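# Move the cardboard box from a floor tote to the counter

## Task

One of the three totes on the floor holds a cardboard box; lift it out and set it on the counter. When finished, every other object must sit entirely inside a tote that is upright, the utility cart must still be standing, and the robot must not be toppled or leaning. Anything that stays in place only because the robot is holding it does not count.

## Robot and tools

Robot: a Hello Robot Stretch 3 with one arm. It has a two-wheeled base (0.33 m long, 0.34 m wide), a lift that slides up a mast, and a telescoping arm that reaches out to the robot's RIGHT side. The base cannot move sideways, so to bring the gripper forward or back you drive the base. Turning in place pivots about the point midway between the drive wheels, which is 0.05 m behind the front edge. With the arm pulled in and the wrist folded, the wrist extends at most 0.06 m beyond the right side and a spin sweeps a 0.28 m radius; an unfolded, level gripper reaches outside that circle.

Frames: the base frame has its origin on the floor between the drive wheels, x forward, y left, z up. hand_pose is reported in it, at the point where closed fingertips meet. With all wrist joints at zero, that hand frame has x up, y pointing back along the arm toward the mast, and z toward the robot's rear. The fingertips are round pads 0.04 m wide. The odometry frame is the base frame as it was when the scene began.

execute_actions: argument "actions" is a list holding one action or none (an empty list only reports state and images). An action may contain "base", "joints", or both, plus optional "contact_limits"; all its motions begin at once and may finish at different times. "base" holds exactly one command, a relative offset from where the base last measured itself: {"translate_m": d}, straight travel in metres, forward positive, range -1 to 1; or {"rotate_rad": d}, a turn in place in radians, counter-clockwise (left) positive, range -3.2 to 3.2. "joints" is a mapping from joint name to an absolute target: lift_m 0 to 1.1 (arm height on mast); arm_m 0 to 0.52 (extension); wrist_yaw_rad -1.345 to 4.42 (0 along the arm, positive toward the front, 3.0 folded over the base); wrist_pitch_rad -1.57 to 0.451 (0 level, negative tips fingertips down); wrist_roll_rad -2.911 to 2.911 (0 fingers side by side); gripper_m -0.089 to 0.179 (larger is wider; actual fingertip gap is about 0.007 less when almost shut and 0.025 less when fully open, zero below 0.007); head_pan_rad -3.953 to 1.73 (0 forward, positive left, -1.57 looks along the arm); head_tilt_rad -1.53 to 0.419 (negative looks down). Done-tolerances: lift and arm ±0.004, yaw/roll/pan/tilt ±0.02, pitch ±0.05, gripper ±0.004. "contact_limits" accepts only arm_m, a motor_effort percentage 1 to 100 at which the arm motion halts (contact_stop); smaller is gentler but too small stops instantly, and it also caps holding force until the next action. "cameras" picks images: head_camera, nav_camera, wrist_camera or all; omitted/null means all, [] none. Unknown keys or out-of-range numbers reject the whole call with no motion. Anything you omit may still be driving toward an older target. One action runs at most 15 s. If a result reports a stop, the remaining execute_actions, wait and finished_scene calls in that reply are skipped.

wait: "seconds" 0 to 10; commands nothing and returns state and images. zoom_image: "camera" plus "region" [x0, y0, x1, y1] in pixels from the top-left corner, up to 504 by 504, on that camera's most recent full image. finished_scene: "scene" number; ends it irrevocably and reports success, so the goal must already hold stably.

Result lines: base_status and joint_status tell how each motion ended: "done" (for the base, wheels turned the full amount even if slipping), "off_target" (stopped short and may still push), "contact_stop", "time_out", "torque_fault" (old target dropped). on_its_own covers things not commanded in this call; its "held at" is a held target, not the real position. lidar_m: 12 distances in metres, 30-degree sectors starting straight ahead and going counter-clockwise (4th left, 7th behind, 10th right), "-" for nothing; plane 0.17 m above floor, range 0.15 to 12 m, misses glass, thin legs and objects lower than the plane; the mast and low lift can block sectors 5, 6, 9, 10. wrist_depth_mm (45 to 1000) and head_depth_mm (280 to 4000, head image is sideways) are 7x7 grids of median depths. base_odometry counts wheel turns, so slip looks like travel; heading -3.142 to 3.142, left positive; turned_by_wheels and turned_by_imu give the turn since the last result. base_tilt in degrees, forward and right positive, with a fixed offset up to about 4 degrees. motor_effort is percent of maximum, positive toward larger values, bracket shows the peak; readings carry sizeable bias and noise. Positive wheel effort drives forward. A rest effort flagged out of range suggests pushing or carrying.

Stops and slack: the arm and lift halt on firm contact and then go limp until commanded again; a limp lift may sag under load or keep pressing, and closing fingers on a surface raises it. Base, wrist and head have no contact stop and keep pushing. Wrist servos overloaded for several seconds shut off for 10 s (torque_fault) and ignore commands.

Gripping: command gripper_m below the object's width to grasp; lower squeezes harder, but a stall guard weakens an over-tight grip. To let go, command at least 0.02 above the touch value. Neither the reading nor "done" proves a grasp; check cameras.

Speed: with lift_m under 0.30, arm_m under 0.03 and wrist_yaw_rad over 2.54 the base moves up to 0.30 m/s and 1.9 rad/s; otherwise 0.10 m/s and 0.63 rad/s.

Avoid: folding (yaw 3.0) or unfolding the wrist unless lift_m is 0.32 to 0.95, pitch -0.4 and roll about 0; after folding, lift may go down to 0.25. With yaw below -0.4 keep pitch at -0.5 or lower. Pushing on rigid things with the gripper above roughly 0.45 m can tip the robot, worse with raised contact limits or repeated pushes. Don't drive while holding or pressing something fixed, and don't snag furniture, especially reversing. If tilted, reverse the last move in small steps, free the gripper, and lower lift_m to about 0.2. Drops, slams, hard hits and objects falling are penalized. Loose objects may occasionally get nudged. The robot keeps its last command while you think, and fewer motion seconds are better.

Each tool is called after "Request:" in YAML: its name, and indented under it one key for each argument.

## Session

Request:
execute_actions:
  actions: []

Scene clock: 0.00 s.
base_odometry: x=+0.000 y=+0.000 heading=+0.000 (m, m, rad; odometry frame)
turned_by_wheels: +0.000 (rad since the last result)
turned_by_imu: +0.000 (rad since the last result)
base_tilt: forward=-0.6 right=-0.3 (deg)
lidar_m: 1.31 1.34 0.98 0.94 0.97 1.29 2.35 2.44 2.87 2.60 2.55 1.75
head_depth_mm: 1710 1703 1690 1661 1646 1574 1029 / 1707 1712 1700 1676 1663 1593 1036 / 1700 1710 1693 1694 1661 1610 1040 / 1686 1718 1693 1688 1669 1658 1056 / 1674 1725 1716 1690 1684 1664 1059 / 1665 1719 1701 1685 1688 1657 1653 / 1644 1736 1716 1701 1675 1666 1643
base_status: not commanded
joint_positions: lift_m=+0.334 arm_m=+0.002 wrist_yaw_rad=+3.019 wrist_pitch_rad=-0.467 wrist_roll_rad=+0.000 gripper_m=+0.037 head_pan_rad=+0.010 head_tilt_rad=+0.014
joint_status: not commanded
motor_effort: left_wheel=+0 right_wheel=+0 lift_m=+30 arm_m=+1 wrist_yaw_rad=+0 wrist_pitch_rad=+5 wrist_roll_rad=+0 gripper_m=-1 head_pan_rad=+1 head_tilt_rad=+2 (%)
hand_pose: x=+0.0054 y=+0.0690 z=+0.3358 quat_wxyz=(+0.206, +0.696, +0.121, +0.677) (m; base frame)
wrist_depth_mm: 791 - 894 900 966 - - / 853 - 966 - - - - / 941 - - - - - - / 835 819 833 812 806 797 808 / 663 666 683 652 658 655 649 / 563 557 - 550 574 548 544 / 477 493 - - 462 470 467
pictures: head_camera (sideways: a quarter turn clockwise sets it upright), nav_camera (sideways: a quarter turn counterclockwise sets it upright), wrist_camera
Images, in order (width x height): head_camera 896x504, nav_camera 672x504, wrist_camera 644x364.

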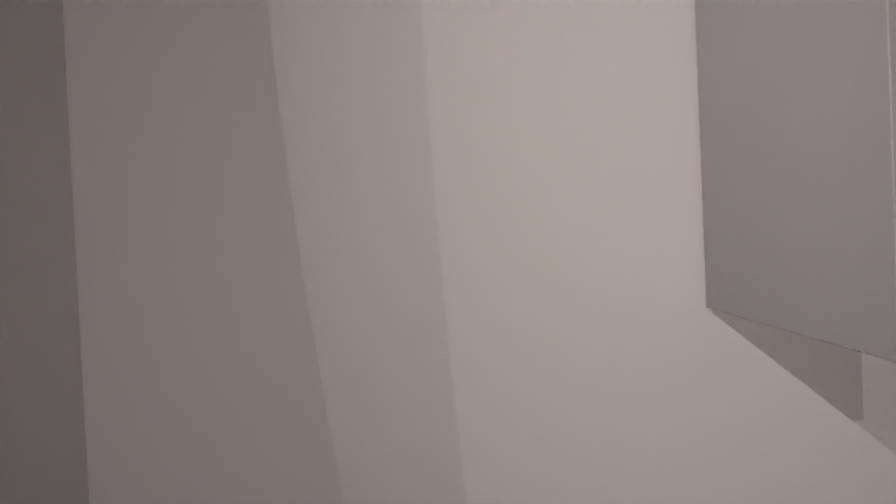

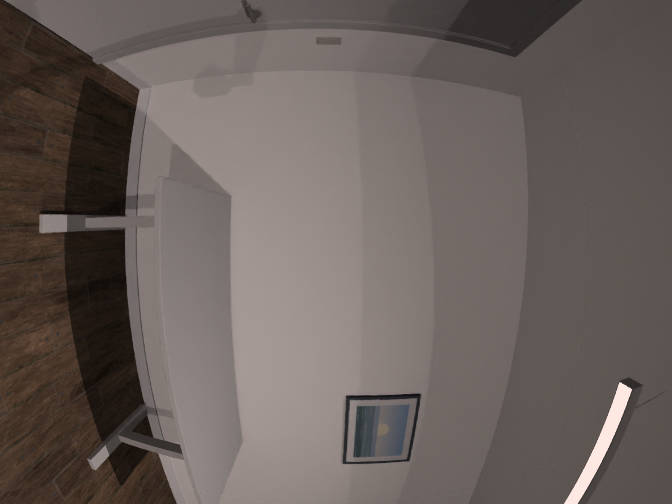

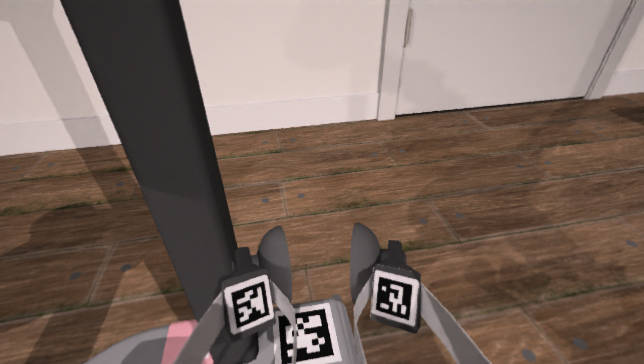

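Request:
execute_actions:
  actions:
    - {"joints":{"head_pan_rad":-1.8,"head_tilt_rad":-0.6}}
  cameras: ["head_camera","nav_camera"]

Scene clock: 1.53 s.
base_odometry: x=+0.000 y=+0.000 heading=+0.000 (m, m, rad; odometry frame)
turned_by_wheels: +0.000 (rad since the last result)
turned_by_imu: +0.000 (rad since the last result)
base_tilt: forward=-0.6 right=-0.3 (deg)
lidar_m: 1.31 1.34 0.98 0.94 0.96 1.29 2.35 2.44 2.87 2.60 2.55 1.75
head_depth_mm: 2575 2831 3102 2295 1755 1432 1199 / 2503 2702 2886 2331 1784 1441 1202 / 2453 2682 2873 2264 1807 1444 1220 / 2395 2571 2850 2383 1812 1461 1224 / 2345 2567 2806 2440 1830 1482 1232 / 2302 2517 2759 2464 1840 1487 1243 / 2236 2455 2684 2477 1875 1495 1247
base_status: not commanded
joint_positions: lift_m=+0.334 arm_m=+0.002 wrist_yaw_rad=+3.019 wrist_pitch_rad=-0.467 wrist_roll_rad=+0.000 gripper_m=+0.037 head_pan_rad=-1.793 head_tilt_rad=-0.592
joint_status: all done
motor_effort: left_wheel=+0(0) right_wheel=-1(1) lift_m=+30(30) arm_m=+1(1) wrist_yaw_rad=+0(0) wrist_pitch_rad=+5(5) wrist_roll_rad=+0(0) gripper_m=-1(0) head_pan_rad=-3(35) head_tilt_rad=-3(33) (%)
hand_pose: x=+0.0054 y=+0.0690 z=+0.3358 quat_wxyz=(+0.206, +0.696, +0.121, +0.677) (m; base frame)
wrist_depth_mm: 812 - 912 933 969 - - / 876 - 984 - - - - / 925 - - - - - - / 835 812 828 825 816 819 806 / 660 677 688 657 658 661 650 / 557 559 - 545 565 555 546 / 481 492 - - 463 470 473
pictures: head_camera (sideways: a quarter turn clockwise sets it upright), nav_camera (sideways: a quarter turn counterclockwise sets it upright)
Images, in order (width x height): head_camera 896x504, nav_camera 672x504.

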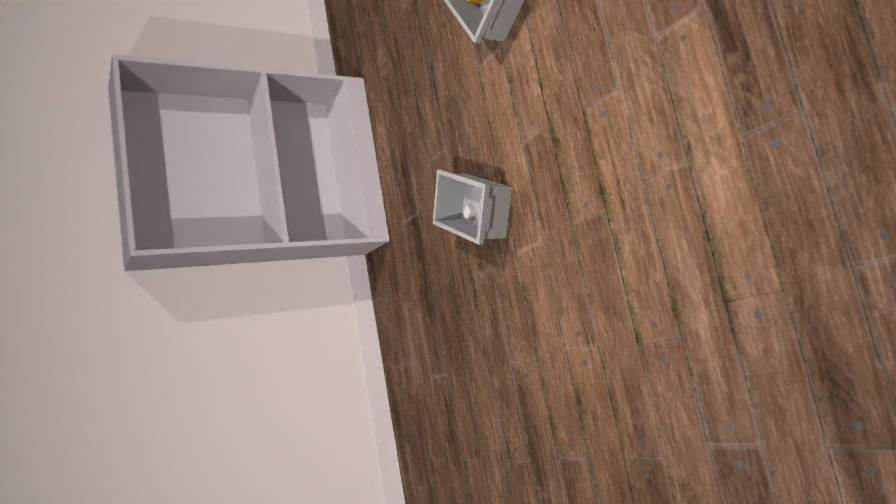

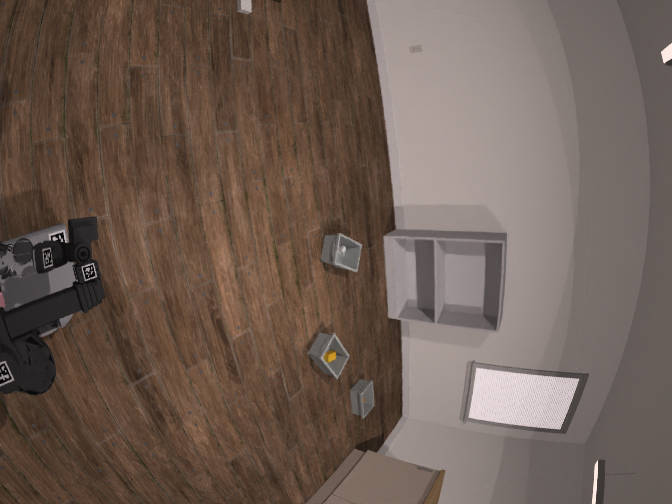

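Request:
execute_actions:
  actions:
    - {"base":{"rotate_rad":-2.35},"joints":{"lift_m":0.27,"head_pan_rad":0.2,"head_tilt_rad":-0.8}}
  cameras: ["nav_camera"]

Request:
execute_actions:
  actions:
    - {"base":{"translate_m":1.0}}
  cameras: ["head_camera","nav_camera"]

Scene clock: 7.90 s.
base_odometry: x=+0.000 y=+0.000 heading=-2.350 (m, m, rad; odometry frame)
turned_by_wheels: -2.350 (rad since the last result)
turned_by_imu: -2.312 (rad since the last result)
base_tilt: forward=-0.6 right=-0.3 (deg)
lidar_m: 2.74 2.60 2.82 1.75 1.75 1.31 1.07 0.94 0.94 1.08 1.36 2.35
head_depth_mm: 3126 3006 2237 1787 1479 1267 1106 / 3287 3100 2271 1802 1497 1279 1112 / 3096 3071 2200 1820 1509 1282 1121 / 2887 3055 2323 1839 1528 1300 1125 / 2632 2812 2361 1863 1534 1300 1132 / 2495 2712 2378 1887 1543 1309 1138 / 2357 2577 2428 1899 1558 1325 1145
base_status: done
joint_positions: lift_m=+0.270 arm_m=+0.002 wrist_yaw_rad=+3.019 wrist_pitch_rad=-0.467 wrist_roll_rad=+0.000 gripper_m=+0.037 head_pan_rad=+0.193 head_tilt_rad=-0.791
joint_status: all done
motor_effort: left_wheel=+3(13) right_wheel=-4(8) lift_m=+26(26) arm_m=+1(1) wrist_yaw_rad=+1(0) wrist_pitch_rad=+5(5) wrist_roll_rad=+0(0) gripper_m=+0(0) head_pan_rad=+4(34) head_tilt_rad=-4(20) (%)
hand_pose: x=+0.0054 y=+0.0689 z=+0.2720 quat_wxyz=(+0.206, +0.696, +0.122, +0.677) (m; base frame)
wrist_depth_mm: - - - - - - - / - - - - - - - / 930 - 897 899 903 890 886 / 705 709 694 694 692 683 692 / 569 564 589 564 563 562 551 / 482 493 - - 486 473 472 / - - - - 398 411 403
pictures: nav_camera (sideways: a quarter turn counterclockwise sets it upright)
Images, in order (width x height): nav_camera 672x504.

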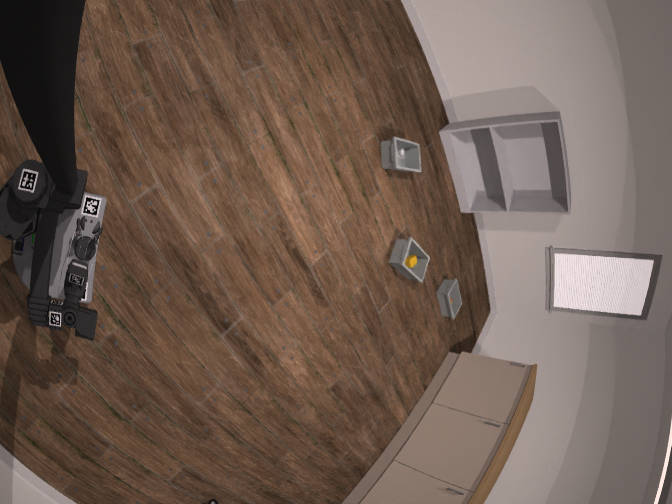

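Scene clock: 12.83 s.
base_odometry: x=-0.703 y=-0.712 heading=-2.350 (m, m, rad; odometry frame)
turned_by_wheels: +0.000 (rad since the last result)
turned_by_imu: +0.009 (rad since the last result)
base_tilt: forward=-0.6 right=-0.3 (deg)
lidar_m: 1.94 1.94 1.82 2.46 2.46 2.15 1.89 1.63 1.27 1.33 1.66 1.66
head_depth_mm: 2422 2631 2235 1791 1487 1271 1103 / 2524 2790 2265 1797 1494 1279 1109 / 2309 2637 2302 1824 1474 1287 1121 / 2182 2436 2330 1833 1484 1287 1127 / 2020 2261 2365 1871 1529 1305 1136 / 1893 2045 2137 1866 1544 1309 1140 / 1729 1886 2094 1890 1559 1324 1151
base_status: done
joint_positions: lift_m=+0.270 arm_m=+0.002 wrist_yaw_rad=+3.019 wrist_pitch_rad=-0.467 wrist_roll_rad=+0.000 gripper_m=+0.037 head_pan_rad=+0.193 head_tilt_rad=-0.791
joint_status: not commanded
motor_effort: left_wheel=+2(11) right_wheel=-3(5) lift_m=+25(25) arm_m=+1(1) wrist_yaw_rad=+1(0) wrist_pitch_rad=+5(6) wrist_roll_rad=+0(0) gripper_m=-1(1) head_pan_rad=+3(3) head_tilt_rad=-5(5) (%)
hand_pose: x=+0.0054 y=+0.0689 z=+0.2720 quat_wxyz=(+0.206, +0.696, +0.122, +0.677) (m; base frame)
wrist_depth_mm: - - - - - - - / - - - - - - - / 934 - 905 905 904 886 889 / 706 696 699 702 683 692 688 / 571 567 594 567 568 555 559 / 484 496 - - 481 471 471 / - - - - 397 405 404
pictures: head_camera (sideways: a quarter turn clockwise sets it upright), nav_camera (sideways: a quarter turn counterclockwise sets it upright)
Images, in order (width x height): head_camera 896x504, nav_camera 672x504.

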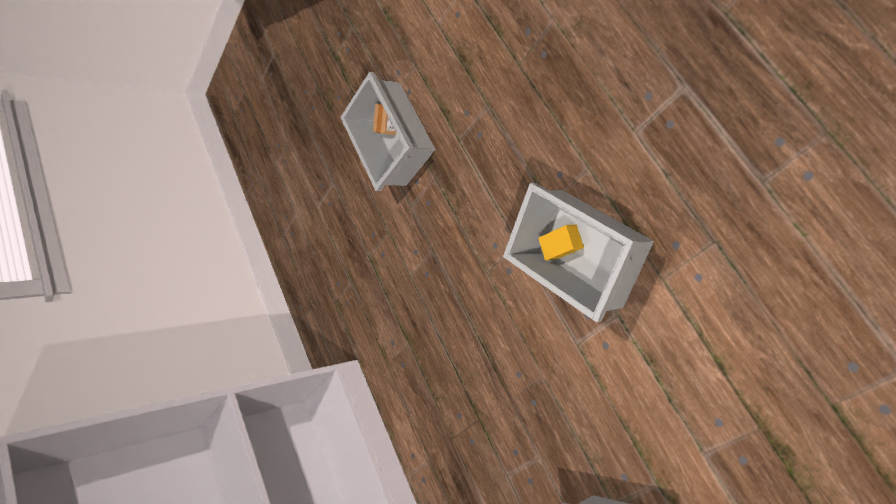

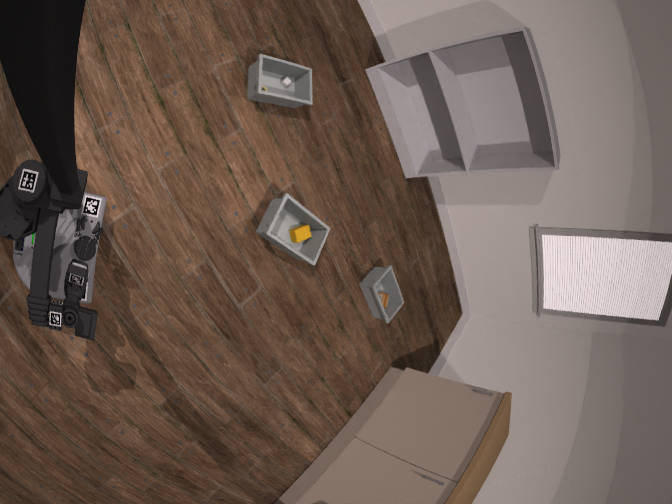

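Request:
execute_actions:
  actions:
    - {"base":{"rotate_rad":-0.36}}
  cameras: []

Request:
execute_actions:
  actions:
    - {"base":{"translate_m":1.0}}
  cameras: []

Request:
execute_actions:
  actions:
    - {"base":{"translate_m":0.22}}
  cameras: []

Request:
execute_actions:
  actions:
    - {"base":{"rotate_rad":2.7},"joints":{"head_pan_rad":-1.57,"head_tilt_rad":-1.1}}
  cameras: ["head_camera"]

Request:
execute_actions:
  actions:
    - {"joints":{"lift_m":0.55,"wrist_yaw_rad":1.5}}
  cameras: []

Request:
execute_actions:
  actions:
    - {"joints":{"arm_m":0.28,"wrist_yaw_rad":0,"wrist_pitch_rad":-1.57,"gripper_m":0.13}}

Scene clock: 15.17 s.
base_odometry: x=-0.703 y=-0.712 heading=-2.710 (m, m, rad; odometry frame)
turned_by_wheels: -0.360 (rad since the last result)
turned_by_imu: -0.353 (rad since the last result)
base_tilt: forward=-0.6 right=-0.3 (deg)
lidar_m: 1.69 1.94 1.84 2.16 2.63 2.07 2.15 1.75 1.63 1.26 1.59 1.66
head_depth_mm: 1504 1611 1818 1789 1486 1263 1105 / 1579 1724 1994 1805 1496 1283 1109 / 2075 1906 2147 1826 1503 1288 1119 / 2414 2726 2333 1830 1520 1295 1122 / 2524 2832 2348 1826 1497 1306 1134 / 2402 2639 2391 1860 1475 1288 1137 / 2173 2353 2385 1900 1560 1315 1149
base_status: done
joint_positions: lift_m=+0.270 arm_m=+0.002 wrist_yaw_rad=+3.019 wrist_pitch_rad=-0.467 wrist_roll_rad=+0.000 gripper_m=+0.037 head_pan_rad=+0.193 head_tilt_rad=-0.791
joint_status: not commanded
motor_effort: left_wheel=+4(9) right_wheel=-4(9) lift_m=+25(25) arm_m=+1(1) wrist_yaw_rad=+0(1) wrist_pitch_rad=+5(5) wrist_roll_rad=+0(0) gripper_m=-1(0) head_pan_rad=+3(3) head_tilt_rad=-4(4) (%)
hand_pose: x=+0.0054 y=+0.0689 z=+0.2720 quat_wxyz=(+0.206, +0.696, +0.122, +0.677) (m; base frame)
wrist_depth_mm: - - - - - - - / - - - - - - - / 936 - 917 915 912 848 696 / 712 702 703 702 686 703 690 / 564 574 593 557 561 563 565 / 481 501 - - 489 469 471 / - - - - 399 405 405
pictures: none
No camera images: the call's "cameras" was empty. Leave "cameras" out to get every camera's image.

Scene clock: 20.10 s.
base_odometry: x=-1.611 y=-1.131 heading=-2.709 (m, m, rad; odometry frame)
turned_by_wheels: +0.000 (rad since the last result)
turned_by_imu: +0.009 (rad since the last result)
base_tilt: forward=-0.6 right=-0.3 (deg)
lidar_m: 0.78 1.83 1.42 1.69 2.24 2.92 3.13 2.19 1.57 1.18 0.82 0.77
head_depth_mm: 1181 898 827 957 1128 1265 1101 / 1251 910 895 1041 1257 1277 1113 / 1358 929 975 1152 1432 1291 1116 / 1451 1594 1872 1723 1518 1289 1130 / 1564 1819 2118 1864 1528 1299 1139 / 1698 1989 2225 1874 1550 1284 1139 / 1715 1883 2058 1902 1561 1286 1132
base_status: done
joint_positions: lift_m=+0.270 arm_m=+0.002 wrist_yaw_rad=+3.019 wrist_pitch_rad=-0.467 wrist_roll_rad=+0.000 gripper_m=+0.037 head_pan_rad=+0.193 head_tilt_rad=-0.791
joint_status: not commanded
motor_effort: left_wheel=+2(12) right_wheel=-3(7) lift_m=+26(25) arm_m=+1(1) wrist_yaw_rad=-1(0) wrist_pitch_rad=+5(5) wrist_roll_rad=+0(0) gripper_m=+0(0) head_pan_rad=+3(3) head_tilt_rad=-5(6) (%)
hand_pose: x=+0.0054 y=+0.0689 z=+0.2720 quat_wxyz=(+0.206, +0.696, +0.122, +0.677) (m; base frame)
wrist_depth_mm: - - - - - - - / - - - - - - - / 926 - 937 893 848 688 792 / 535 535 695 701 688 682 680 / 548 551 593 560 565 552 558 / 482 493 - - 488 470 473 / - - - - 396 407 405
pictures: none
No camera images: the call's "cameras" was empty. Leave "cameras" out to get every camera's image.

Scene clock: 22.30 s.
base_odometry: x=-1.810 y=-1.223 heading=-2.709 (m, m, rad; odometry frame)
turned_by_wheels: +0.000 (rad since the last result)
turned_by_imu: +0.002 (rad since the last result)
base_tilt: forward=-0.6 right=-0.3 (deg)
lidar_m: 0.58 0.77 1.62 1.37 1.78 3.55 3.32 2.28 1.70 0.87 0.61 0.57
head_depth_mm: 1028 898 664 703 829 1014 1103 / 1095 913 695 770 927 1204 1112 / 1161 1230 736 854 1052 1278 1119 / 1246 1411 780 966 1408 1294 1122 / 1342 1560 1849 1853 1528 1303 1134 / 1456 1696 2055 1882 1545 1318 1120 / 1582 1771 1947 1902 1564 1323 1139
base_status: done
joint_positions: lift_m=+0.270 arm_m=+0.002 wrist_yaw_rad=+3.019 wrist_pitch_rad=-0.467 wrist_roll_rad=+0.000 gripper_m=+0.037 head_pan_rad=+0.193 head_tilt_rad=-0.791
joint_status: not commanded
motor_effort: left_wheel=+2(12) right_wheel=-3(7) lift_m=+26(25) arm_m=+1(1) wrist_yaw_rad=+0(0) wrist_pitch_rad=+5(5) wrist_roll_rad=+0(0) gripper_m=-1(1) head_pan_rad=+3(3) head_tilt_rad=-3(4) (%)
hand_pose: x=+0.0054 y=+0.0689 z=+0.2720 quat_wxyz=(+0.206, +0.696, +0.122, +0.677) (m; base frame)
wrist_depth_mm: - - - - - - - / - - - - - - - / 938 - 916 872 742 788 883 / 522 648 699 699 659 668 688 / 547 580 587 568 562 566 559 / 480 494 - - 490 467 470 / - - - - 402 410 406
pictures: none
No camera images: the call's "cameras" was empty. Leave "cameras" out to get every camera's image.

Scene clock: 25.17 s.
base_odometry: x=-1.810 y=-1.223 heading=-0.009 (m, m, rad; odometry frame)
turned_by_wheels: +2.700 (rad since the last result)
turned_by_imu: +2.657 (rad since the last result)
base_tilt: forward=-0.6 right=-0.3 (deg)
lidar_m: 3.54 3.04 1.70 1.71 0.82 0.59 0.57 0.60 1.68 1.62 1.37 2.25
head_depth_mm: 1548 1771 1593 1416 1272 1156 1081 / 1546 1771 1607 1427 1281 1200 - / 1537 1773 1628 1383 1284 1220 - / 1529 1779 1629 1418 1279 1188 1084 / 1523 1782 1649 1466 1303 1192 1088 / 1490 1679 1652 1471 1320 1195 1087 / 1337 1714 1670 1486 1325 1189 1099
base_status: done
joint_positions: lift_m=+0.270 arm_m=+0.002 wrist_yaw_rad=+3.019 wrist_pitch_rad=-0.467 wrist_roll_rad=+0.000 gripper_m=+0.037 head_pan_rad=-1.563 head_tilt_rad=-1.087
joint_status: all done
motor_effort: left_wheel=-2(8) right_wheel=+3(12) lift_m=+26(26) arm_m=+1(1) wrist_yaw_rad=+0(1) wrist_pitch_rad=+5(5) wrist_roll_rad=+0(0) gripper_m=+0(1) head_pan_rad=-3(35) head_tilt_rad=-6(28) (%)
hand_pose: x=+0.0054 y=+0.0689 z=+0.2720 quat_wxyz=(+0.206, +0.696, +0.122, +0.677) (m; base frame)
wrist_depth_mm: 838 - - - - - - / 885 - - - - - - / 873 - 919 922 899 905 877 / 691 697 702 697 705 682 679 / 568 556 593 558 561 566 554 / 482 493 - - 484 472 467 / - - - - 396 410 404
pictures: head_camera (sideways: a quarter turn clockwise sets it upright)
Images, in order (width x height): head_camera 896x504.

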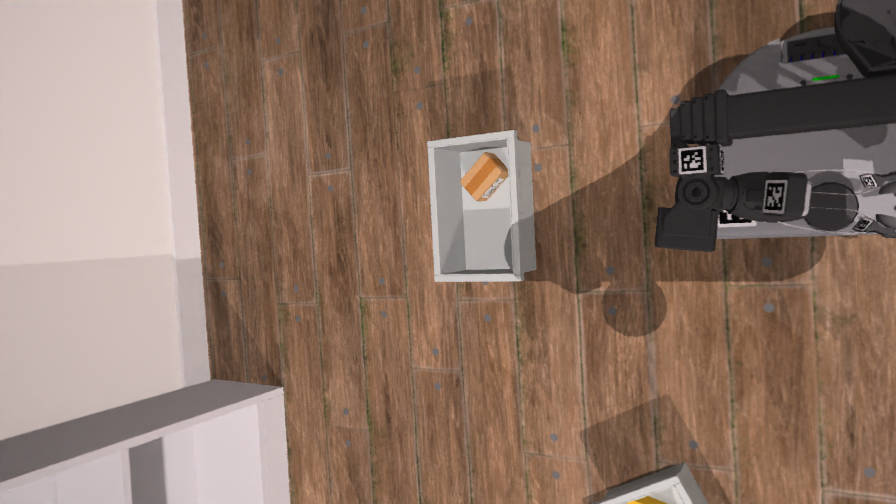

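Scene clock: 28.53 s.
base_odometry: x=-1.810 y=-1.223 heading=-0.009 (m, m, rad; odometry frame)
turned_by_wheels: +0.000 (rad since the last result)
turned_by_imu: +0.001 (rad since the last result)
base_tilt: forward=-0.6 right=-0.3 (deg)
lidar_m: 3.53 3.03 1.71 1.71 0.82 0.60 0.58 0.60 1.68 1.62 1.37 2.25
head_depth_mm: 1549 1768 1591 1416 1274 1155 - / 1547 1757 1612 1431 1300 - - / 1536 1786 1617 1390 1290 - - / 1530 1776 1629 1422 1283 1151 1078 / 1513 1775 1659 1464 1304 1168 1087 / 1487 1682 1669 1473 1323 1191 1091 / 1337 1713 1651 1483 1323 1187 1102
base_status: not commanded
joint_positions: lift_m=+0.550 arm_m=+0.002 wrist_yaw_rad=+1.502 wrist_pitch_rad=-0.467 wrist_roll_rad=+0.000 gripper_m=+0.037 head_pan_rad=-1.563 head_tilt_rad=-1.087
joint_status: all done
motor_effort: left_wheel=-2(3) right_wheel=+3(3) lift_m=+34(35) arm_m=+0(0) wrist_yaw_rad=-1(0) wrist_pitch_rad=+5(5) wrist_roll_rad=+0(0) gripper_m=-1(1) head_pan_rad=-2(2) head_tilt_rad=-7(7) (%)
hand_pose: x=+0.1960 y=-0.1625 z=+0.5516 quat_wxyz=(+0.615, +0.589, -0.391, +0.350) (m; base frame)
wrist_depth_mm: - - - - - - - / - - - - - - - / - - - - - - - / - - - - - - - / - 999 994 903 961 959 959 / 820 824 831 807 848 804 802 / 712 714 684 694 681 696 716
pictures: none
No camera images: the call's "cameras" was empty. Leave "cameras" out to get every camera's image.

Scene clock: 31.80 s.
base_odometry: x=-1.810 y=-1.223 heading=-0.009 (m, m, rad; odometry frame)
turned_by_wheels: +0.000 (rad since the last result)
turned_by_imu: +0.001 (rad since the last result)
base_tilt: forward=-0.6 right=-0.3 (deg)
lidar_m: 3.53 3.05 1.71 1.71 0.82 0.60 0.58 0.60 1.67 1.62 1.38 2.25
head_depth_mm: 1549 1776 1589 1426 1283 1160 - / 1546 1761 1642 1428 1288 1186 - / 1545 1778 1655 - 1281 1199 - / 1526 1790 1646 1423 1283 1191 1081 / 1531 1787 1650 1462 1311 1186 1083 / 1482 1682 1661 1470 1317 1194 1089 / 1338 1708 1670 1476 1334 1181 1102
base_status: not commanded
joint_positions: lift_m=+0.550 arm_m=+0.280 wrist_yaw_rad=+0.001 wrist_pitch_rad=-1.554 wrist_roll_rad=+0.000 gripper_m=+0.130 head_pan_rad=-1.563 head_tilt_rad=-1.087
joint_status: all done
joint sent to its limit — the command would take wrist_pitch_rad past its lower limit, so that joint was sent only as far as its limit.
motor_effort: left_wheel=-3(3) right_wheel=+3(3) lift_m=+34(34) arm_m=+4(2) wrist_yaw_rad=+0(3) wrist_pitch_rad=-3(4) wrist_roll_rad=+0(0) gripper_m=+0(81) head_pan_rad=-2(2) head_tilt_rad=-8(8) (%)
hand_pose: x=-0.0216 y=-0.4048 z=+0.4319 quat_wxyz=(+0.504, +0.496, -0.504, -0.496) (m; base frame)
wrist_depth_mm: 542 554 554 557 564 573 594 / 557 555 571 566 583 590 604 / 567 578 577 588 601 596 617 / 586 587 598 593 610 622 625 / 589 601 601 616 618 625 636 / 604 614 623 625 635 666 649 / 615 633 644 - - 664 663
pictures: head_camera (sideways: a quarter turn clockwise sets it upright), nav_camera (sideways: a quarter turn counterclockwise sets it upright), wrist_camera
Images, in order (width x height): head_camera 896x504, nav_camera 672x504, wrist_camera 644x364.

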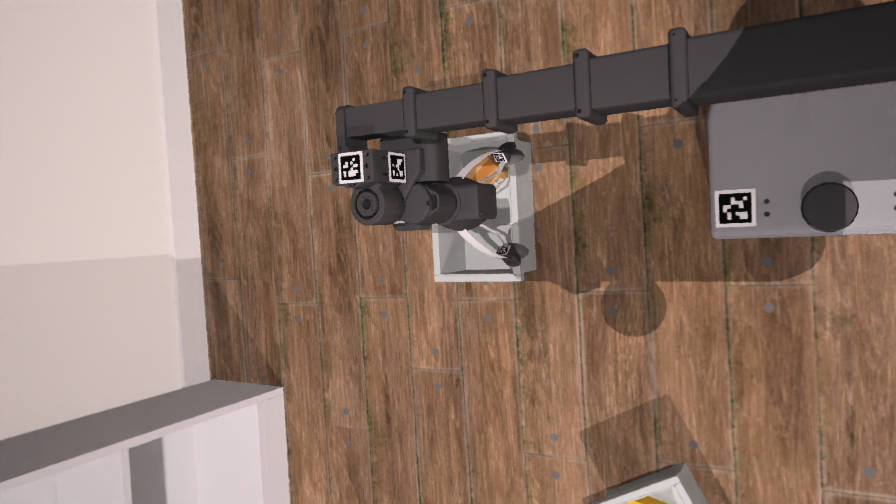

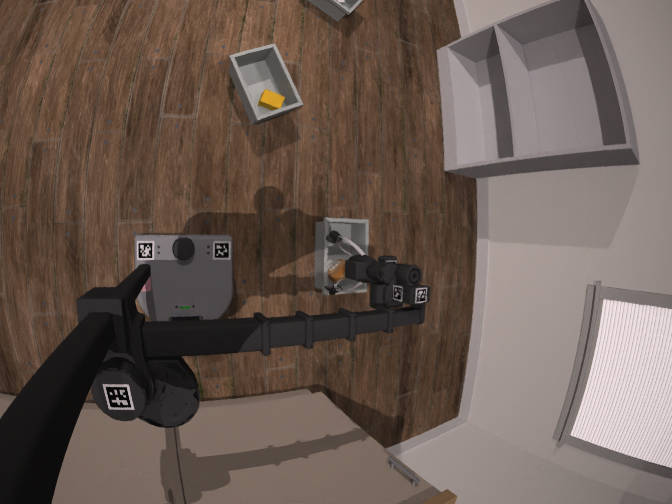

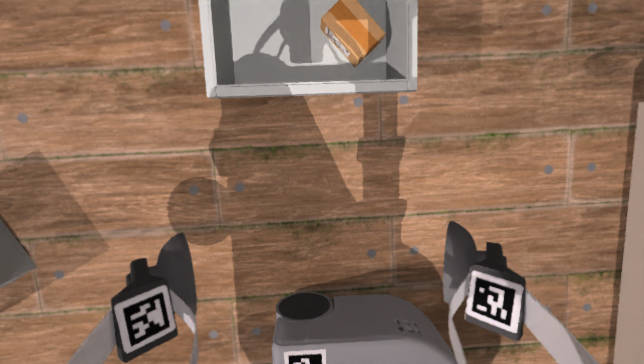

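Request:
execute_actions:
  actions:
    - {"base":{"translate_m":-0.06},"joints":{"arm_m":0.45,"lift_m":0.36,"wrist_roll_rad":-0.85,"wrist_pitch_rad":-1.4,"gripper_m":0.11}}
  cameras: ["head_camera","wrist_camera"]

Scene clock: 34.60 s.
base_odometry: x=-1.870 y=-1.222 heading=-0.010 (m, m, rad; odometry frame)
turned_by_wheels: +0.000 (rad since the last result)
turned_by_imu: +0.000 (rad since the last result)
base_tilt: forward=-0.6 right=-0.3 (deg)
lidar_m: 3.60 3.07 1.72 1.72 0.73 0.54 0.52 0.53 1.59 1.62 1.39 2.25
head_depth_mm: 1560 1771 1596 1412 1274 1155 1086 / 1540 1764 1602 1431 1299 - - / 1548 1796 1653 1372 1286 1195 - / 1529 1796 1626 1412 1286 1193 1084 / 1519 1787 1653 1457 1308 1180 1087 / 1516 1745 1667 1470 1322 1198 1089 / 1348 1675 1666 1486 1326 1199 1096
base_status: done
joint_positions: lift_m=+0.360 arm_m=+0.450 wrist_yaw_rad=+0.001 wrist_pitch_rad=-1.404 wrist_roll_rad=-0.846 gripper_m=+0.110 head_pan_rad=-1.563 head_tilt_rad=-1.087
joint_status: all done
motor_effort: left_wheel=-3(8) right_wheel=+3(4) lift_m=+25(29) arm_m=+4(4) wrist_yaw_rad=-1(0) wrist_pitch_rad=+1(2) wrist_roll_rad=-3(4) gripper_m=+0(74) head_pan_rad=-3(3) head_tilt_rad=-6(7) (%)
hand_pose: x=-0.0215 y=-0.6136 z=+0.2422 quat_wxyz=(+0.714, +0.604, -0.270, -0.229) (m; base frame)
wrist_depth_mm: 351 360 306 398 419 442 465 / 352 282 383 331 422 452 469 / 351 343 384 398 423 451 464 / 359 293 383 389 351 446 477 / 356 372 378 360 330 453 477 / 361 373 282 346 429 460 477 / 365 376 399 308 434 451 483
pictures: head_camera (sideways: a quarter turn clockwise sets it upright), wrist_camera
Images, in order (width x height): head_camera 896x504, wrist_camera 644x364.

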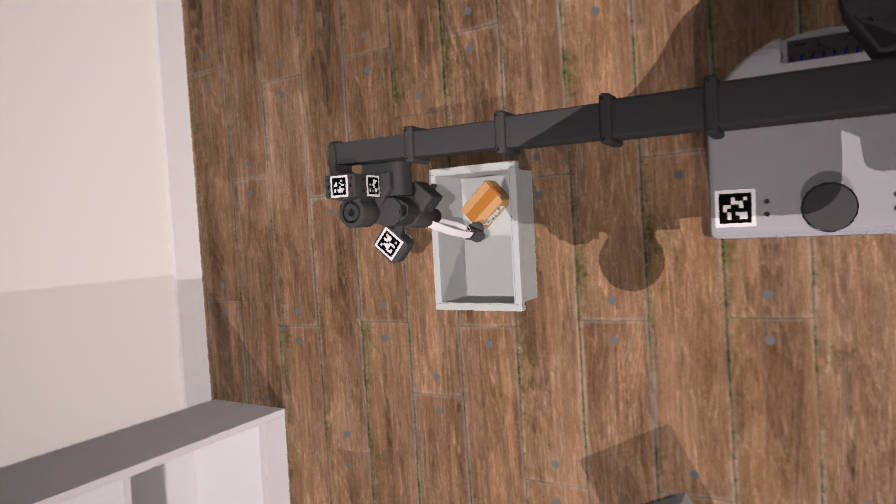

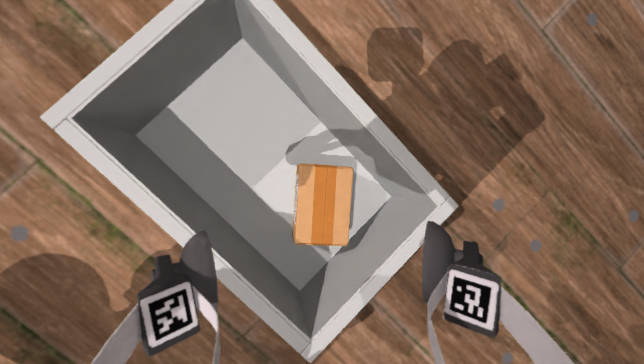

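Request:
execute_actions:
  actions:
    - {"joints":{"arm_m":0.5,"lift_m":0.27,"wrist_pitch_rad":-1.5}}
  cameras: ["head_camera","wrist_camera"]

Scene clock: 36.57 s.
base_odometry: x=-1.870 y=-1.222 heading=-0.010 (m, m, rad; odometry frame)
turned_by_wheels: +0.000 (rad since the last result)
turned_by_imu: +0.000 (rad since the last result)
base_tilt: forward=-0.6 right=-0.3 (deg)
lidar_m: 3.60 3.08 1.73 1.72 0.73 0.53 0.52 0.53 1.59 1.62 1.39 2.26
head_depth_mm: 1554 1772 1594 1420 1279 1166 1088 / 1545 1765 1600 1420 1286 1184 - / 1540 1774 1653 1364 1285 1196 - / 1527 1784 1635 1409 1288 1197 1084 / 1528 1782 1653 1458 1298 1192 1089 / 1509 1751 1662 1456 1316 1200 1090 / 1353 1670 1659 1482 1328 1208 1100
base_status: not commanded
joint_positions: lift_m=+0.270 arm_m=+0.500 wrist_yaw_rad=+0.001 wrist_pitch_rad=-1.492 wrist_roll_rad=-0.846 gripper_m=+0.110 head_pan_rad=-1.563 head_tilt_rad=-1.087
joint_status: all done
motor_effort: left_wheel=-3(3) right_wheel=+3(3) lift_m=+25(24) arm_m=+4(4) wrist_yaw_rad=+0(0) wrist_pitch_rad=-4(3) wrist_roll_rad=-3(3) gripper_m=+0(0) head_pan_rad=-2(2) head_tilt_rad=-7(7) (%)
hand_pose: x=-0.0215 y=-0.6409 z=+0.1516 quat_wxyz=(+0.687, +0.635, -0.260, -0.241) (m; base frame)
wrist_depth_mm: 179 224 280 221 308 313 321 / 207 278 292 213 307 317 327 / 240 289 295 303 247 320 332 / 209 291 299 261 237 330 338 / 178 233 305 263 313 333 344 / 293 183 307 308 249 341 353 / 300 306 233 270 210 347 356
pictures: head_camera (sideways: a quarter turn clockwise sets it upright), wrist_camera
Images, in order (width x height): head_camera 896x504, wrist_camera 644x364.

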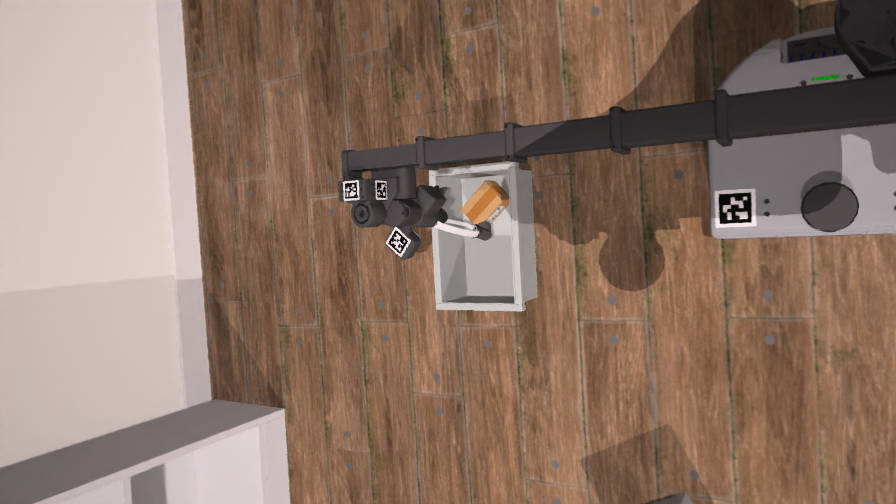

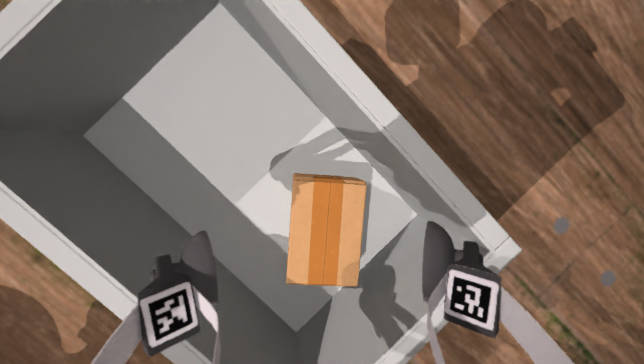

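Request:
execute_actions:
  actions:
    - {"base":{"translate_m":-0.012},"joints":{"arm_m":0.508,"lift_m":0.21,"gripper_m":0.095}}
  cameras: ["wrist_camera"]

Request:
execute_actions:
  actions:
    - {"joints":{"lift_m":0.165}}
  cameras: ["wrist_camera"]

Scene clock: 38.23 s.
base_odometry: x=-1.882 y=-1.222 heading=-0.010 (m, m, rad; odometry frame)
turned_by_wheels: +0.000 (rad since the last result)
turned_by_imu: +0.000 (rad since the last result)
base_tilt: forward=-0.6 right=-0.3 (deg)
lidar_m: 3.61 3.07 1.73 1.72 0.72 0.52 0.50 0.52 1.57 1.62 1.39 2.26
head_depth_mm: 1549 1768 1596 1417 1271 1161 1082 / 1547 1774 1614 1425 1281 1183 - / 1538 1775 1633 1350 1285 1198 - / 1533 1793 1645 1422 1281 1191 1082 / 1528 1796 1633 1457 1309 1185 1086 / 1518 1788 1664 1471 1317 1197 1088 / 1382 1658 1653 1480 1333 1204 1106
base_status: done
joint_positions: lift_m=+0.210 arm_m=+0.508 wrist_yaw_rad=+0.001 wrist_pitch_rad=-1.492 wrist_roll_rad=-0.846 gripper_m=+0.095 head_pan_rad=-1.563 head_tilt_rad=-1.087
joint_status: all done
motor_effort: left_wheel=-3(8) right_wheel=+2(5) lift_m=+25(26) arm_m=+4(4) wrist_yaw_rad=+0(0) wrist_pitch_rad=-3(3) wrist_roll_rad=-3(3) gripper_m=+0(61) head_pan_rad=-2(2) head_tilt_rad=-7(6) (%)
hand_pose: x=-0.0215 y=-0.6488 z=+0.0915 quat_wxyz=(+0.686, +0.635, -0.260, -0.241) (m; base frame)
wrist_depth_mm: 193 223 227 123 243 250 258 / 223 227 232 167 244 255 261 / 226 229 235 239 129 258 266 / 221 233 238 198 184 261 273 / 189 236 243 198 252 138 275 / 162 196 246 201 233 145 280 / 143 166 244 232 177 141 284
pictures: wrist_camera
Images, in order (width x height): wrist_camera 644x364.

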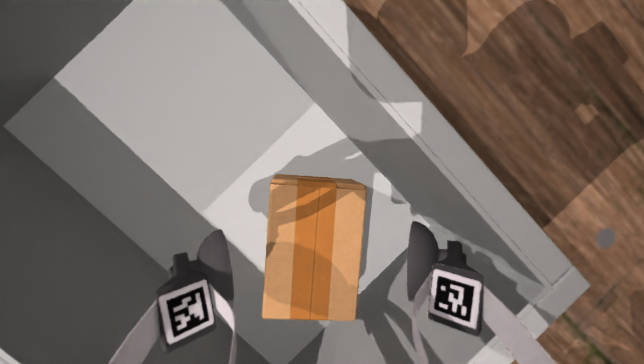

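Scene clock: 39.47 s.
base_odometry: x=-1.882 y=-1.222 heading=-0.010 (m, m, rad; odometry frame)
turned_by_wheels: +0.000 (rad since the last result)
turned_by_imu: +0.000 (rad since the last result)
base_tilt: forward=-0.7 right=-0.3 (deg)
lidar_m: 3.19 3.08 1.72 1.72 0.71 0.52 0.50 0.52 1.58 1.62 1.39 2.25
head_depth_mm: 1561 1773 1593 1412 1278 1162 1084 / 1555 1763 1603 1429 1285 1189 - / 1548 1782 1617 1345 1287 1193 - / 1535 1783 1632 1419 1279 1195 1080 / 1530 1781 1660 1449 1301 1192 1085 / 1523 1787 1662 1471 1319 1194 1089 / 1378 1670 1654 1482 1324 1205 1098
base_status: not commanded
joint_positions: lift_m=+0.165 arm_m=+0.508 wrist_yaw_rad=+0.001 wrist_pitch_rad=-1.492 wrist_roll_rad=-0.846 gripper_m=+0.095 head_pan_rad=-1.563 head_tilt_rad=-1.087
joint_status: all done
motor_effort: left_wheel=-3(3) right_wheel=+2(2) lift_m=+25(24) arm_m=+4(4) wrist_yaw_rad=+0(0) wrist_pitch_rad=-4(3) wrist_roll_rad=-3(3) gripper_m=+0(1) head_pan_rad=-3(2) head_tilt_rad=-7(7) (%)
hand_pose: x=-0.0215 y=-0.6488 z=+0.0466 quat_wxyz=(+0.686, +0.635, -0.260, -0.241) (m; base frame)
wrist_depth_mm: 178 181 184 111 79 205 211 / 180 184 188 167 87 83 213 / 182 186 191 196 118 84 217 / 185 189 194 195 170 92 220 / 186 191 196 151 207 127 89 / 163 193 199 153 207 145 97 / 143 167 203 156 169 135 110
pictures: wrist_camera
Images, in order (width x height): wrist_camera 644x364.

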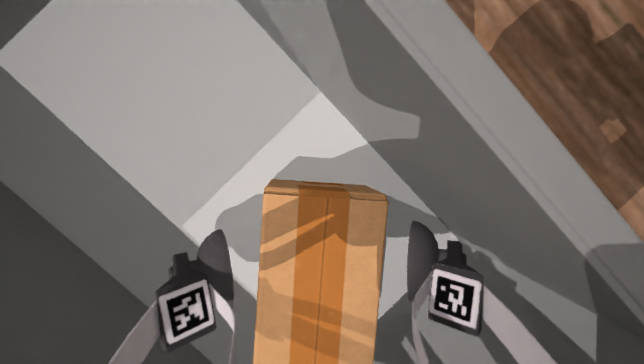

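Request:
execute_actions:
  actions:
    - {"joints":{"lift_m":0.145}}
  cameras: []

Request:
execute_actions:
  actions:
    - {"joints":{"gripper_m":0.0}}
  cameras: ["wrist_camera"]

Request:
execute_actions:
  actions:
    - {"joints":{"lift_m":0.33}}
  cameras: ["wrist_camera"]

Request:
execute_actions:
  actions:
    - {"base":{"rotate_rad":-1.75},"joints":{"lift_m":1.1,"arm_m":0.1,"head_tilt_rad":-0.7}}

Scene clock: 40.80 s.
base_odometry: x=-1.882 y=-1.222 heading=-0.010 (m, m, rad; odometry frame)
turned_by_wheels: +0.000 (rad since the last result)
turned_by_imu: +0.000 (rad since the last result)
base_tilt: forward=-0.6 right=-0.3 (deg)
lidar_m: 3.61 3.09 1.73 1.72 0.72 0.52 0.50 0.52 1.58 1.62 1.40 2.25
head_depth_mm: 1547 1768 1599 1416 1273 1165 1089 / 1551 1753 1613 1427 1283 1185 - / 1536 1787 1624 1348 1284 1198 - / 1532 1787 1626 1425 1281 1192 1082 / 1528 1786 1651 1460 1306 1189 1084 / 1515 1772 1657 1464 1325 1192 1087 / 1379 1671 1652 1485 1329 1207 1098
base_status: not commanded
joint_positions: lift_m=+0.145 arm_m=+0.508 wrist_yaw_rad=+0.001 wrist_pitch_rad=-1.493 wrist_roll_rad=-0.846 gripper_m=+0.095 head_pan_rad=-1.563 head_tilt_rad=-1.087
joint_status: all done
motor_effort: left_wheel=-3(3) right_wheel=+2(2) lift_m=+25(25) arm_m=+4(4) wrist_yaw_rad=+0(0) wrist_pitch_rad=-4(3) wrist_roll_rad=-3(3) gripper_m=+0(1) head_pan_rad=-2(2) head_tilt_rad=-6(5) (%)
hand_pose: x=-0.0215 y=-0.6487 z=+0.0266 quat_wxyz=(+0.686, +0.635, -0.260, -0.241) (m; base frame)
wrist_depth_mm: 160 162 167 111 69 61 189 / 162 165 168 167 87 62 190 / 164 168 172 177 118 72 64 / 167 170 174 177 170 92 66 / 169 172 176 131 167 127 75 / 164 174 131 133 135 146 97 / 143 167 182 135 156 135 110
pictures: none
No camera images: the call's "cameras" was empty. Leave "cameras" out to get every camera's image.

Scene clock: 42.23 s.
base_odometry: x=-1.882 y=-1.222 heading=-0.010 (m, m, rad; odometry frame)
turned_by_wheels: +0.000 (rad since the last result)
turned_by_imu: +0.000 (rad since the last result)
base_tilt: forward=-0.6 right=-0.3 (deg)
lidar_m: 3.61 3.09 1.73 1.72 0.71 0.52 0.50 0.52 1.57 1.61 1.40 2.26
head_depth_mm: 1557 1759 1596 1414 1266 1163 1082 / 1559 1771 1605 1434 1289 1186 - / 1545 1772 1620 1355 1287 1197 - / 1524 1803 1640 1424 1287 1194 1081 / 1525 1773 1654 1457 1307 1188 1085 / 1515 1786 1661 1462 1310 1189 1092 / 1391 1679 1659 1475 1323 1201 1098
base_status: not commanded
joint_positions: lift_m=+0.145 arm_m=+0.508 wrist_yaw_rad=+0.001 wrist_pitch_rad=-1.503 wrist_roll_rad=-0.846 gripper_m=+0.001 head_pan_rad=-1.563 head_tilt_rad=-1.087
joint_status: all done
motor_effort: left_wheel=-3(2) right_wheel=+1(2) lift_m=+26(25) arm_m=+4(4) wrist_yaw_rad=+0(1) wrist_pitch_rad=+1(3) wrist_roll_rad=-3(3) gripper_m=-21(95) head_pan_rad=-3(2) head_tilt_rad=-7(6) (%)
hand_pose: x=-0.0215 y=-0.6461 z=+0.0266 quat_wxyz=(+0.683, +0.639, -0.259, -0.242) (m; base frame)
wrist_depth_mm: 159 163 166 119 73 60 186 / 162 165 169 170 92 62 63 / 165 168 171 176 126 75 64 / 167 170 174 177 181 97 66 / 169 173 176 127 186 135 79 / 160 176 127 129 131 155 102 / 140 163 183 131 160 132 110
pictures: wrist_camera
Images, in order (width x height): wrist_camera 644x364.

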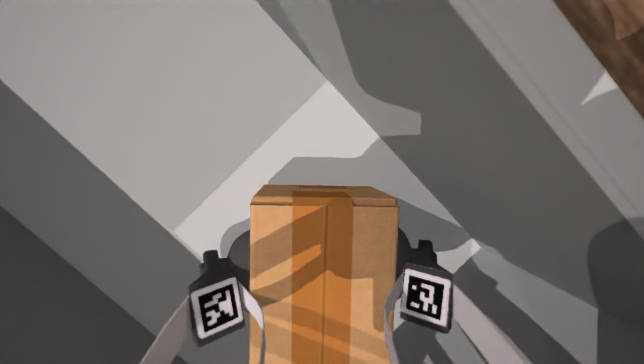

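Scene clock: 44.73 s.
base_odometry: x=-1.882 y=-1.222 heading=-0.010 (m, m, rad; odometry frame)
turned_by_wheels: +0.000 (rad since the last result)
turned_by_imu: +0.001 (rad since the last result)
base_tilt: forward=-0.6 right=-0.3 (deg)
lidar_m: 3.61 3.05 1.73 1.72 0.71 0.52 0.50 0.52 1.58 1.62 1.40 2.25
head_depth_mm: 1558 1769 1590 1419 1271 1159 1087 / 1551 1770 1615 1425 1291 1180 - / 1537 1780 1678 1381 1294 1203 - / 1544 1785 1648 1415 1282 1191 1084 / 1535 1799 1637 1460 1303 1189 1084 / 1525 1766 1666 1472 1315 1190 1084 / 1381 1674 1670 1483 1322 1203 1098
base_status: not commanded
joint_positions: lift_m=+0.330 arm_m=+0.508 wrist_yaw_rad=+0.001 wrist_pitch_rad=-1.502 wrist_roll_rad=-0.846 gripper_m=+0.001 head_pan_rad=-1.563 head_tilt_rad=-1.087
joint_status: all done
motor_effort: left_wheel=-2(2) right_wheel=+1(1) lift_m=+35(37) arm_m=+4(4) wrist_yaw_rad=-1(0) wrist_pitch_rad=+1(1) wrist_roll_rad=-3(3) gripper_m=-20(20) head_pan_rad=-2(2) head_tilt_rad=-7(7) (%)
hand_pose: x=-0.0215 y=-0.6464 z=+0.2112 quat_wxyz=(+0.684, +0.638, -0.259, -0.242) (m; base frame)
wrist_depth_mm: 330 245 290 355 361 368 382 / 233 303 350 355 370 380 390 / 257 343 354 357 372 381 396 / 244 310 359 364 299 390 403 / 353 260 328 126 260 400 411 / 357 364 127 129 131 406 419 / 361 370 256 131 401 418 422
pictures: wrist_camera
Images, in order (width x height): wrist_camera 644x364.

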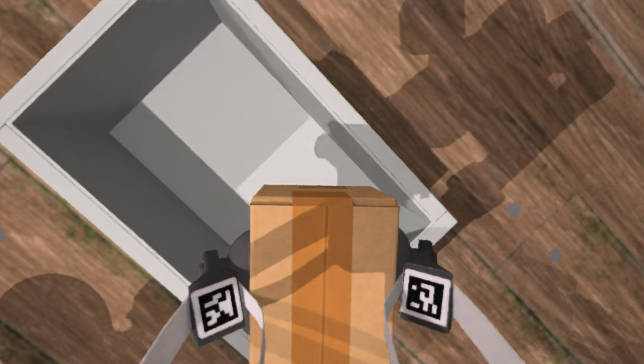

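Scene clock: 52.57 s.
base_odometry: x=-1.882 y=-1.222 heading=-1.760 (m, m, rad; odometry frame)
turned_by_wheels: -1.750 (rad since the last result)
turned_by_imu: -1.723 (rad since the last result)
base_tilt: forward=-0.6 right=-0.3 (deg)
lidar_m: 1.62 1.39 1.82 3.60 3.61 2.38 1.72 0.88 0.55 0.50 0.51 0.62
head_depth_mm: - - 809 - 775 974 1143 / - - - - 720 298 1145 / - - - - 336 307 1133 / 949 1045 901 601 688 862 1116 / 932 1032 911 592 683 835 1107 / 918 1020 842 619 664 804 1029 / 899 999 852 628 646 779 986
base_status: done
joint_positions: lift_m=+1.100 arm_m=+0.100 wrist_yaw_rad=+0.001 wrist_pitch_rad=-1.501 wrist_roll_rad=-0.847 gripper_m=+0.001 head_pan_rad=-1.563 head_tilt_rad=-0.704
joint_status: all done
motor_effort: left_wheel=+3(8) right_wheel=-4(10) lift_m=+35(38) arm_m=-2(3) wrist_yaw_rad=+0(0) wrist_pitch_rad=+0(1) wrist_roll_rad=-2(3) gripper_m=-20(20) head_pan_rad=-2(3) head_tilt_rad=+3(27) (%)
hand_pose: x=-0.0215 y=-0.2393 z=+0.9812 quat_wxyz=(+0.684, +0.638, -0.258, -0.242) (m; base frame)
wrist_depth_mm: - - - 669 452 342 250 / - - - - 602 416 323 / - - - - 878 554 394 / - - - - - 772 498 / - - 125 127 - - 692 / - - 127 129 131 - - / - - - 131 - - -
pictures: head_camera (sideways: a quarter turn clockwise sets it upright), nav_camera (sideways: a quarter turn counterclockwise sets it upright), wrist_camera
Images, in order (width x height): head_camera 896x504, nav_camera 672x504, wrist_camera 644x364.

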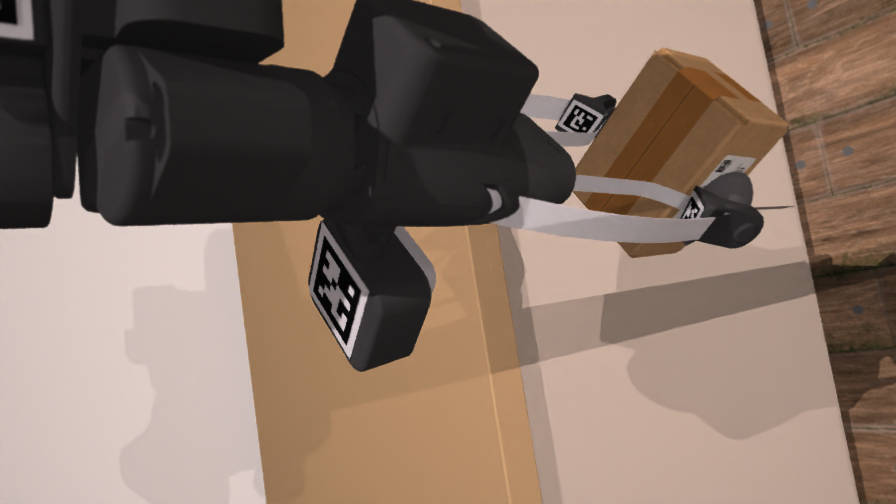

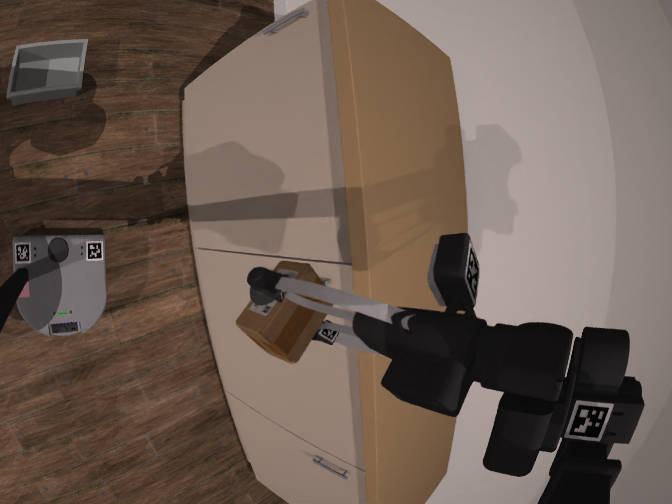

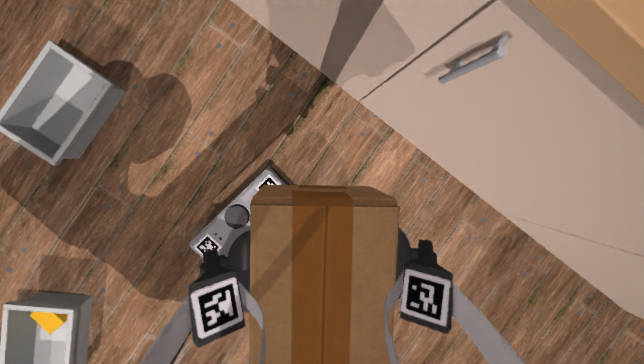

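Request:
execute_actions:
  actions:
    - {"joints":{"arm_m":0.51}}
  cameras: ["wrist_camera"]

Scene clock: 56.93 s.
base_odometry: x=-1.882 y=-1.222 heading=-1.760 (m, m, rad; odometry frame)
turned_by_wheels: +0.000 (rad since the last result)
turned_by_imu: +0.001 (rad since the last result)
base_tilt: forward=-0.6 right=-0.3 (deg)
lidar_m: 1.62 1.39 1.83 3.61 3.62 2.38 1.73 0.88 0.56 0.50 0.51 0.62
head_depth_mm: 1002 1084 778 651 773 974 1138 / 992 1074 788 637 747 931 1146 / - 1058 675 621 726 900 1131 / 939 1054 774 627 704 864 1118 / 932 1033 824 614 683 834 1104 / 914 1018 836 620 662 807 1025 / 896 995 849 626 645 782 988
base_status: not commanded
joint_positions: lift_m=+1.100 arm_m=+0.510 wrist_yaw_rad=+0.000 wrist_pitch_rad=-1.501 wrist_roll_rad=-0.847 gripper_m=+0.001 head_pan_rad=-1.563 head_tilt_rad=-0.704
joint_status: all done
motor_effort: left_wheel=+3(4) right_wheel=-4(4) lift_m=+35(35) arm_m=+4(4) wrist_yaw_rad=+0(0) wrist_pitch_rad=+0(1) wrist_roll_rad=-2(2) gripper_m=-20(20) head_pan_rad=-2(2) head_tilt_rad=+2(2) (%)
hand_pose: x=-0.0215 y=-0.6487 z=+0.9812 quat_wxyz=(+0.684, +0.638, -0.258, -0.242) (m; base frame)
wrist_depth_mm: 202 205 212 217 222 228 234 / 205 209 214 221 227 233 236 / 208 213 217 224 230 235 242 / 213 216 222 225 234 238 246 / 215 219 223 127 237 243 251 / 220 222 127 129 131 248 254 / - 227 231 131 247 254 261
pictures: wrist_camera
Images, in order (width x height): wrist_camera 644x364.

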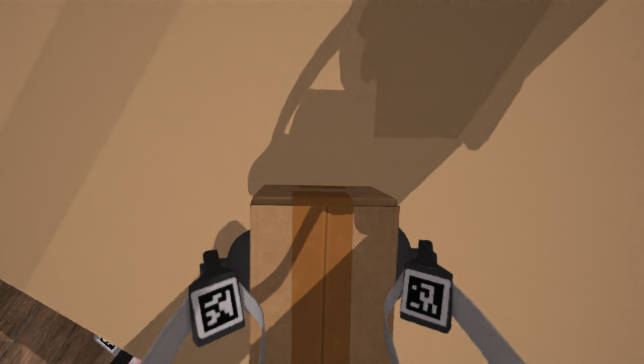

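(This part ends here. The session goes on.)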